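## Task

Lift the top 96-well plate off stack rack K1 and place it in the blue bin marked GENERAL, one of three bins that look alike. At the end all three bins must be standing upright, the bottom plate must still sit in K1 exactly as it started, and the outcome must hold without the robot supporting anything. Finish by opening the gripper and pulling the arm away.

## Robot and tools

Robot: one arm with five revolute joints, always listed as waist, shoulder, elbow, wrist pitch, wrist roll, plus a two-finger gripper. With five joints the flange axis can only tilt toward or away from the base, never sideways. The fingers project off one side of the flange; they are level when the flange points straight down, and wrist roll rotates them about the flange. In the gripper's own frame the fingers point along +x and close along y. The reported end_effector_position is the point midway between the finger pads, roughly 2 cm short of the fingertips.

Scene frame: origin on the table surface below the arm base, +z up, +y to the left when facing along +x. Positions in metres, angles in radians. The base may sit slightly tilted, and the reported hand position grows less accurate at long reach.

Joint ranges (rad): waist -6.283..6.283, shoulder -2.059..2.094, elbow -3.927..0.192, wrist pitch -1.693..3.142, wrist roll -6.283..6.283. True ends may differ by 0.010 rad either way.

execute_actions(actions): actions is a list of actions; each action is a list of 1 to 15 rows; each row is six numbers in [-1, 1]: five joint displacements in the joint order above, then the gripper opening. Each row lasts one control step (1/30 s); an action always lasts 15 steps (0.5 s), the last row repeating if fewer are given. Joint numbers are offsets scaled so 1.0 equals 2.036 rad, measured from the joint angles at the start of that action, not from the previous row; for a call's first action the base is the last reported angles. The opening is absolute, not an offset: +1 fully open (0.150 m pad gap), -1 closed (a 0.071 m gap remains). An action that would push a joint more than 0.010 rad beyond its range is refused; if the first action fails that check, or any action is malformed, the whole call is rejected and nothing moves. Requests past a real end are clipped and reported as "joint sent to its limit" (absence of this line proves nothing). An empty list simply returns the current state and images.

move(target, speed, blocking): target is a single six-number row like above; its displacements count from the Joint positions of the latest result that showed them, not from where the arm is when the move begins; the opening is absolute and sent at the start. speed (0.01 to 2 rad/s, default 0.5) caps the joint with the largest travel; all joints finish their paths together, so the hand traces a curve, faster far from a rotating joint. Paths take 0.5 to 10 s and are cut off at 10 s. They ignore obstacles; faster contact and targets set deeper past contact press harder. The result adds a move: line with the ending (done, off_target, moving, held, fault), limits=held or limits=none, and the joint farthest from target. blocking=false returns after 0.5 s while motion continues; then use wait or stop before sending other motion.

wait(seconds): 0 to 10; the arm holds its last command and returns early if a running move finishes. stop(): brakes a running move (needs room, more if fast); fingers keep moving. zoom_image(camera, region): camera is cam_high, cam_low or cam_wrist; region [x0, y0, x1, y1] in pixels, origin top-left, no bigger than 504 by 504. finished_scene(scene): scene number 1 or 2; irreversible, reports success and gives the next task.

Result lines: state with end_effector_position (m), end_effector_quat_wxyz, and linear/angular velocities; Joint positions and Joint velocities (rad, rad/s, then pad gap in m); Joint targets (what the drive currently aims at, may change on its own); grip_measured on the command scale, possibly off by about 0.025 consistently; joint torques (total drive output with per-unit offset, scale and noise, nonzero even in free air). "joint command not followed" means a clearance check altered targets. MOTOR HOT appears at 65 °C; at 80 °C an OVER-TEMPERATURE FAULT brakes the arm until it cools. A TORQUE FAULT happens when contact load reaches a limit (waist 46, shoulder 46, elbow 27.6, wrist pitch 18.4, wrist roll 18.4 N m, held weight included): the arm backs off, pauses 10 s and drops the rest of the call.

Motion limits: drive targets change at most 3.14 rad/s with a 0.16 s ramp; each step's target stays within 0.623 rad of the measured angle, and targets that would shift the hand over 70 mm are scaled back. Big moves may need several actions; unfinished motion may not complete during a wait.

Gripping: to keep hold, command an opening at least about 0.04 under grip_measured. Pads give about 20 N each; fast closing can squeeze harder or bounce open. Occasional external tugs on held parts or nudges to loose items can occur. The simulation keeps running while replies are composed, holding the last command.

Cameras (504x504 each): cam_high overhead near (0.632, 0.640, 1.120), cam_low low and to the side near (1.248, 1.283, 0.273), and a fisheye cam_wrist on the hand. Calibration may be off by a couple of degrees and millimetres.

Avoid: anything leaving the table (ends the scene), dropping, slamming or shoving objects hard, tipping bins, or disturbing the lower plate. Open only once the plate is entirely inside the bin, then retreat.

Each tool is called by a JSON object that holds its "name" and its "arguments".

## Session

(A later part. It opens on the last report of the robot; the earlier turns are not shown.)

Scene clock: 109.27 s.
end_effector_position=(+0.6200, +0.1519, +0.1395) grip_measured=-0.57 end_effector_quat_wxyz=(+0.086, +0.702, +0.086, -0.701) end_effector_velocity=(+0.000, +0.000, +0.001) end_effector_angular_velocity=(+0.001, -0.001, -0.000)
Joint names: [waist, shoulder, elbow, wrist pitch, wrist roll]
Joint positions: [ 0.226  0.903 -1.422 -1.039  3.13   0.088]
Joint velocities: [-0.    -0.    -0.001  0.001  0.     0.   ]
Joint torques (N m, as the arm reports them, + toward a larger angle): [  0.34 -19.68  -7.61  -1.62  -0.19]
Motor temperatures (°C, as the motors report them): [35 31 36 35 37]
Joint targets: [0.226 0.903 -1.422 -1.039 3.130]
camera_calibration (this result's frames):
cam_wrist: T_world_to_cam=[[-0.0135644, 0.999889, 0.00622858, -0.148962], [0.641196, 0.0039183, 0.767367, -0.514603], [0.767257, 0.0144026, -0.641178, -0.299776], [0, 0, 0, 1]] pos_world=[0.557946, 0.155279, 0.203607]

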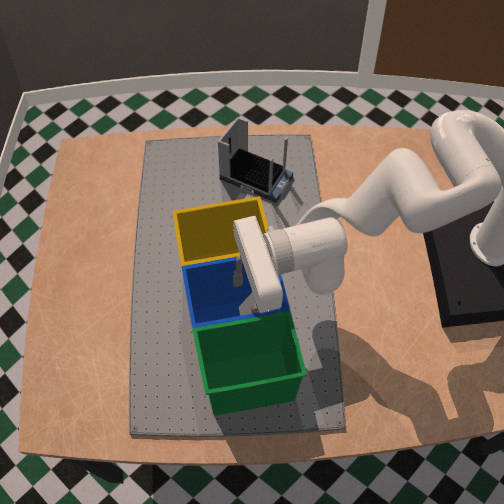

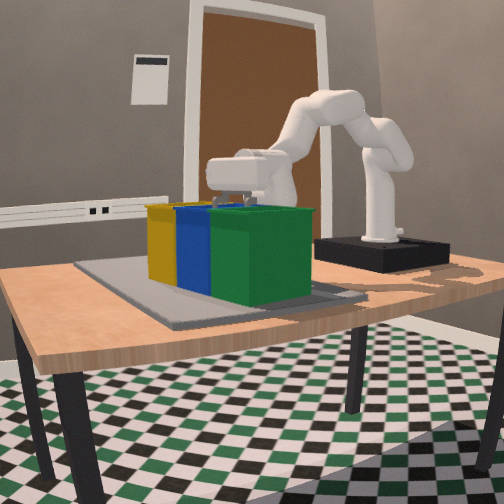

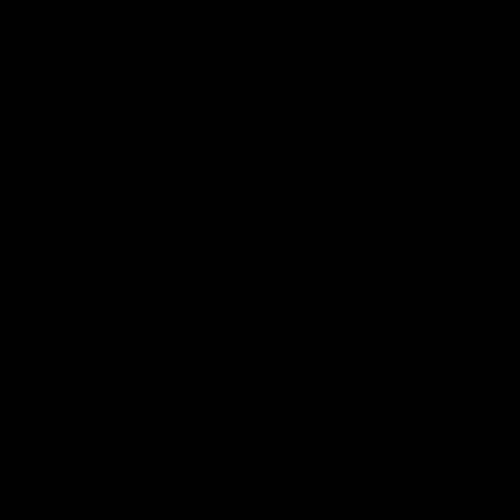

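{"name": "zoom_image", "arguments": {"camera": "cam_high", "region": [170, 200, 320, 350]}}

Region (170, 200, 320, 350) of cam_high's 504x504 image, scaled by 3.360, with more detail than that image has.

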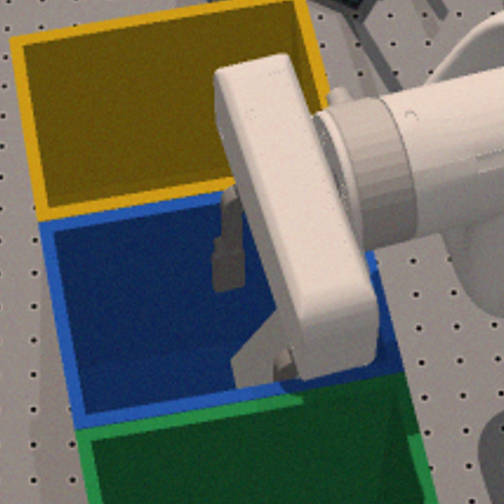

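{"name": "move", "arguments": {"target": [0, -0.27014, 0, 0.27014, 0, -0.9], "speed": 0.5}}

Scene clock: 111.90 s.
end_effector_position=(+0.6096, +0.1465, +0.4154) grip_measured=-0.90 end_effector_quat_wxyz=(+0.086, +0.702, +0.086, -0.702) end_effector_velocity=(+0.000, -0.000, +0.003) end_effector_angular_velocity=(+0.001, -0.005, -0.000)
Joint names: [waist, shoulder, elbow, wrist pitch, wrist roll]
Joint positions: [ 0.226  0.354 -1.422 -0.489  3.13   0.075]
Joint velocities: [-0.    -0.003 -0.002  0.     0.     0.   ]
Joint torques (N m, as the arm reports them, + toward a larger angle): [  0.06 -16.84 -10.21  -1.63  -0.34]
Motor temperatures (°C, as the motors report them): [35 31 36 35 37]
Joint targets: [0.226 0.353 -1.422 -0.489 3.130]
move: done; limits=none; farthest joint: the shoulder, 0.001 radians from its target (0.550 radians at the start)
camera_calibration (this result's frames):
cam_wrist: T_world_to_cam=[[-0.013564, 0.999889, 0.00610152, -0.145393], [0.64161, 0.00402323, 0.767021, -0.719796], [0.766911, 0.0143186, -0.641594, -0.114472], [0, 0, 0, 1]] pos_world=[0.547646, 0.149912, 0.479541]

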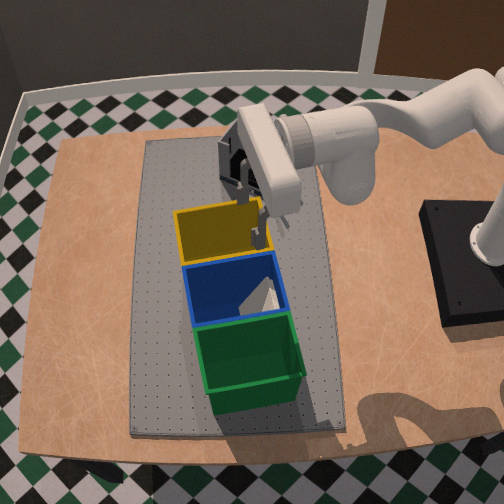

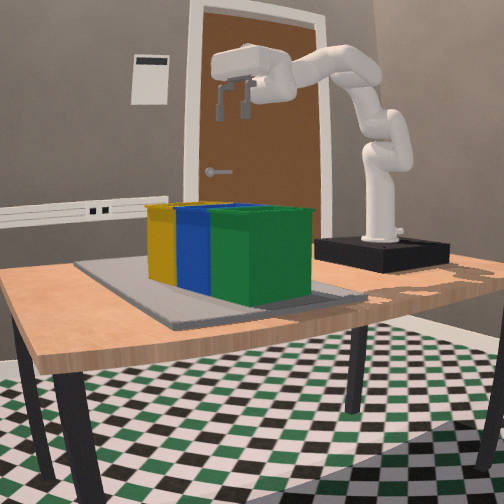

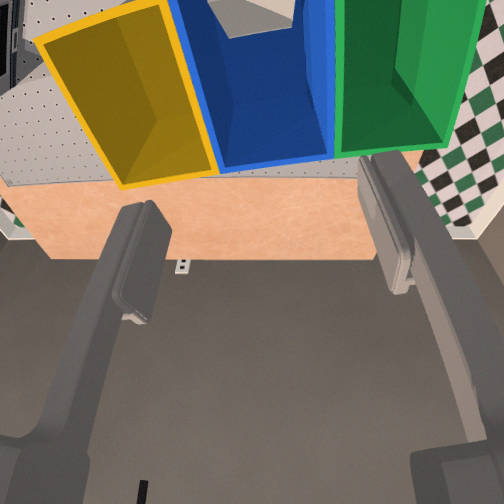

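The plate is inside the blue bin, all three bins are upright, the lower plate is still in K1, and the arm is clear.

{"name": "finished_scene", "arguments": {"scene": 2}}

The scene is finished: the task was done.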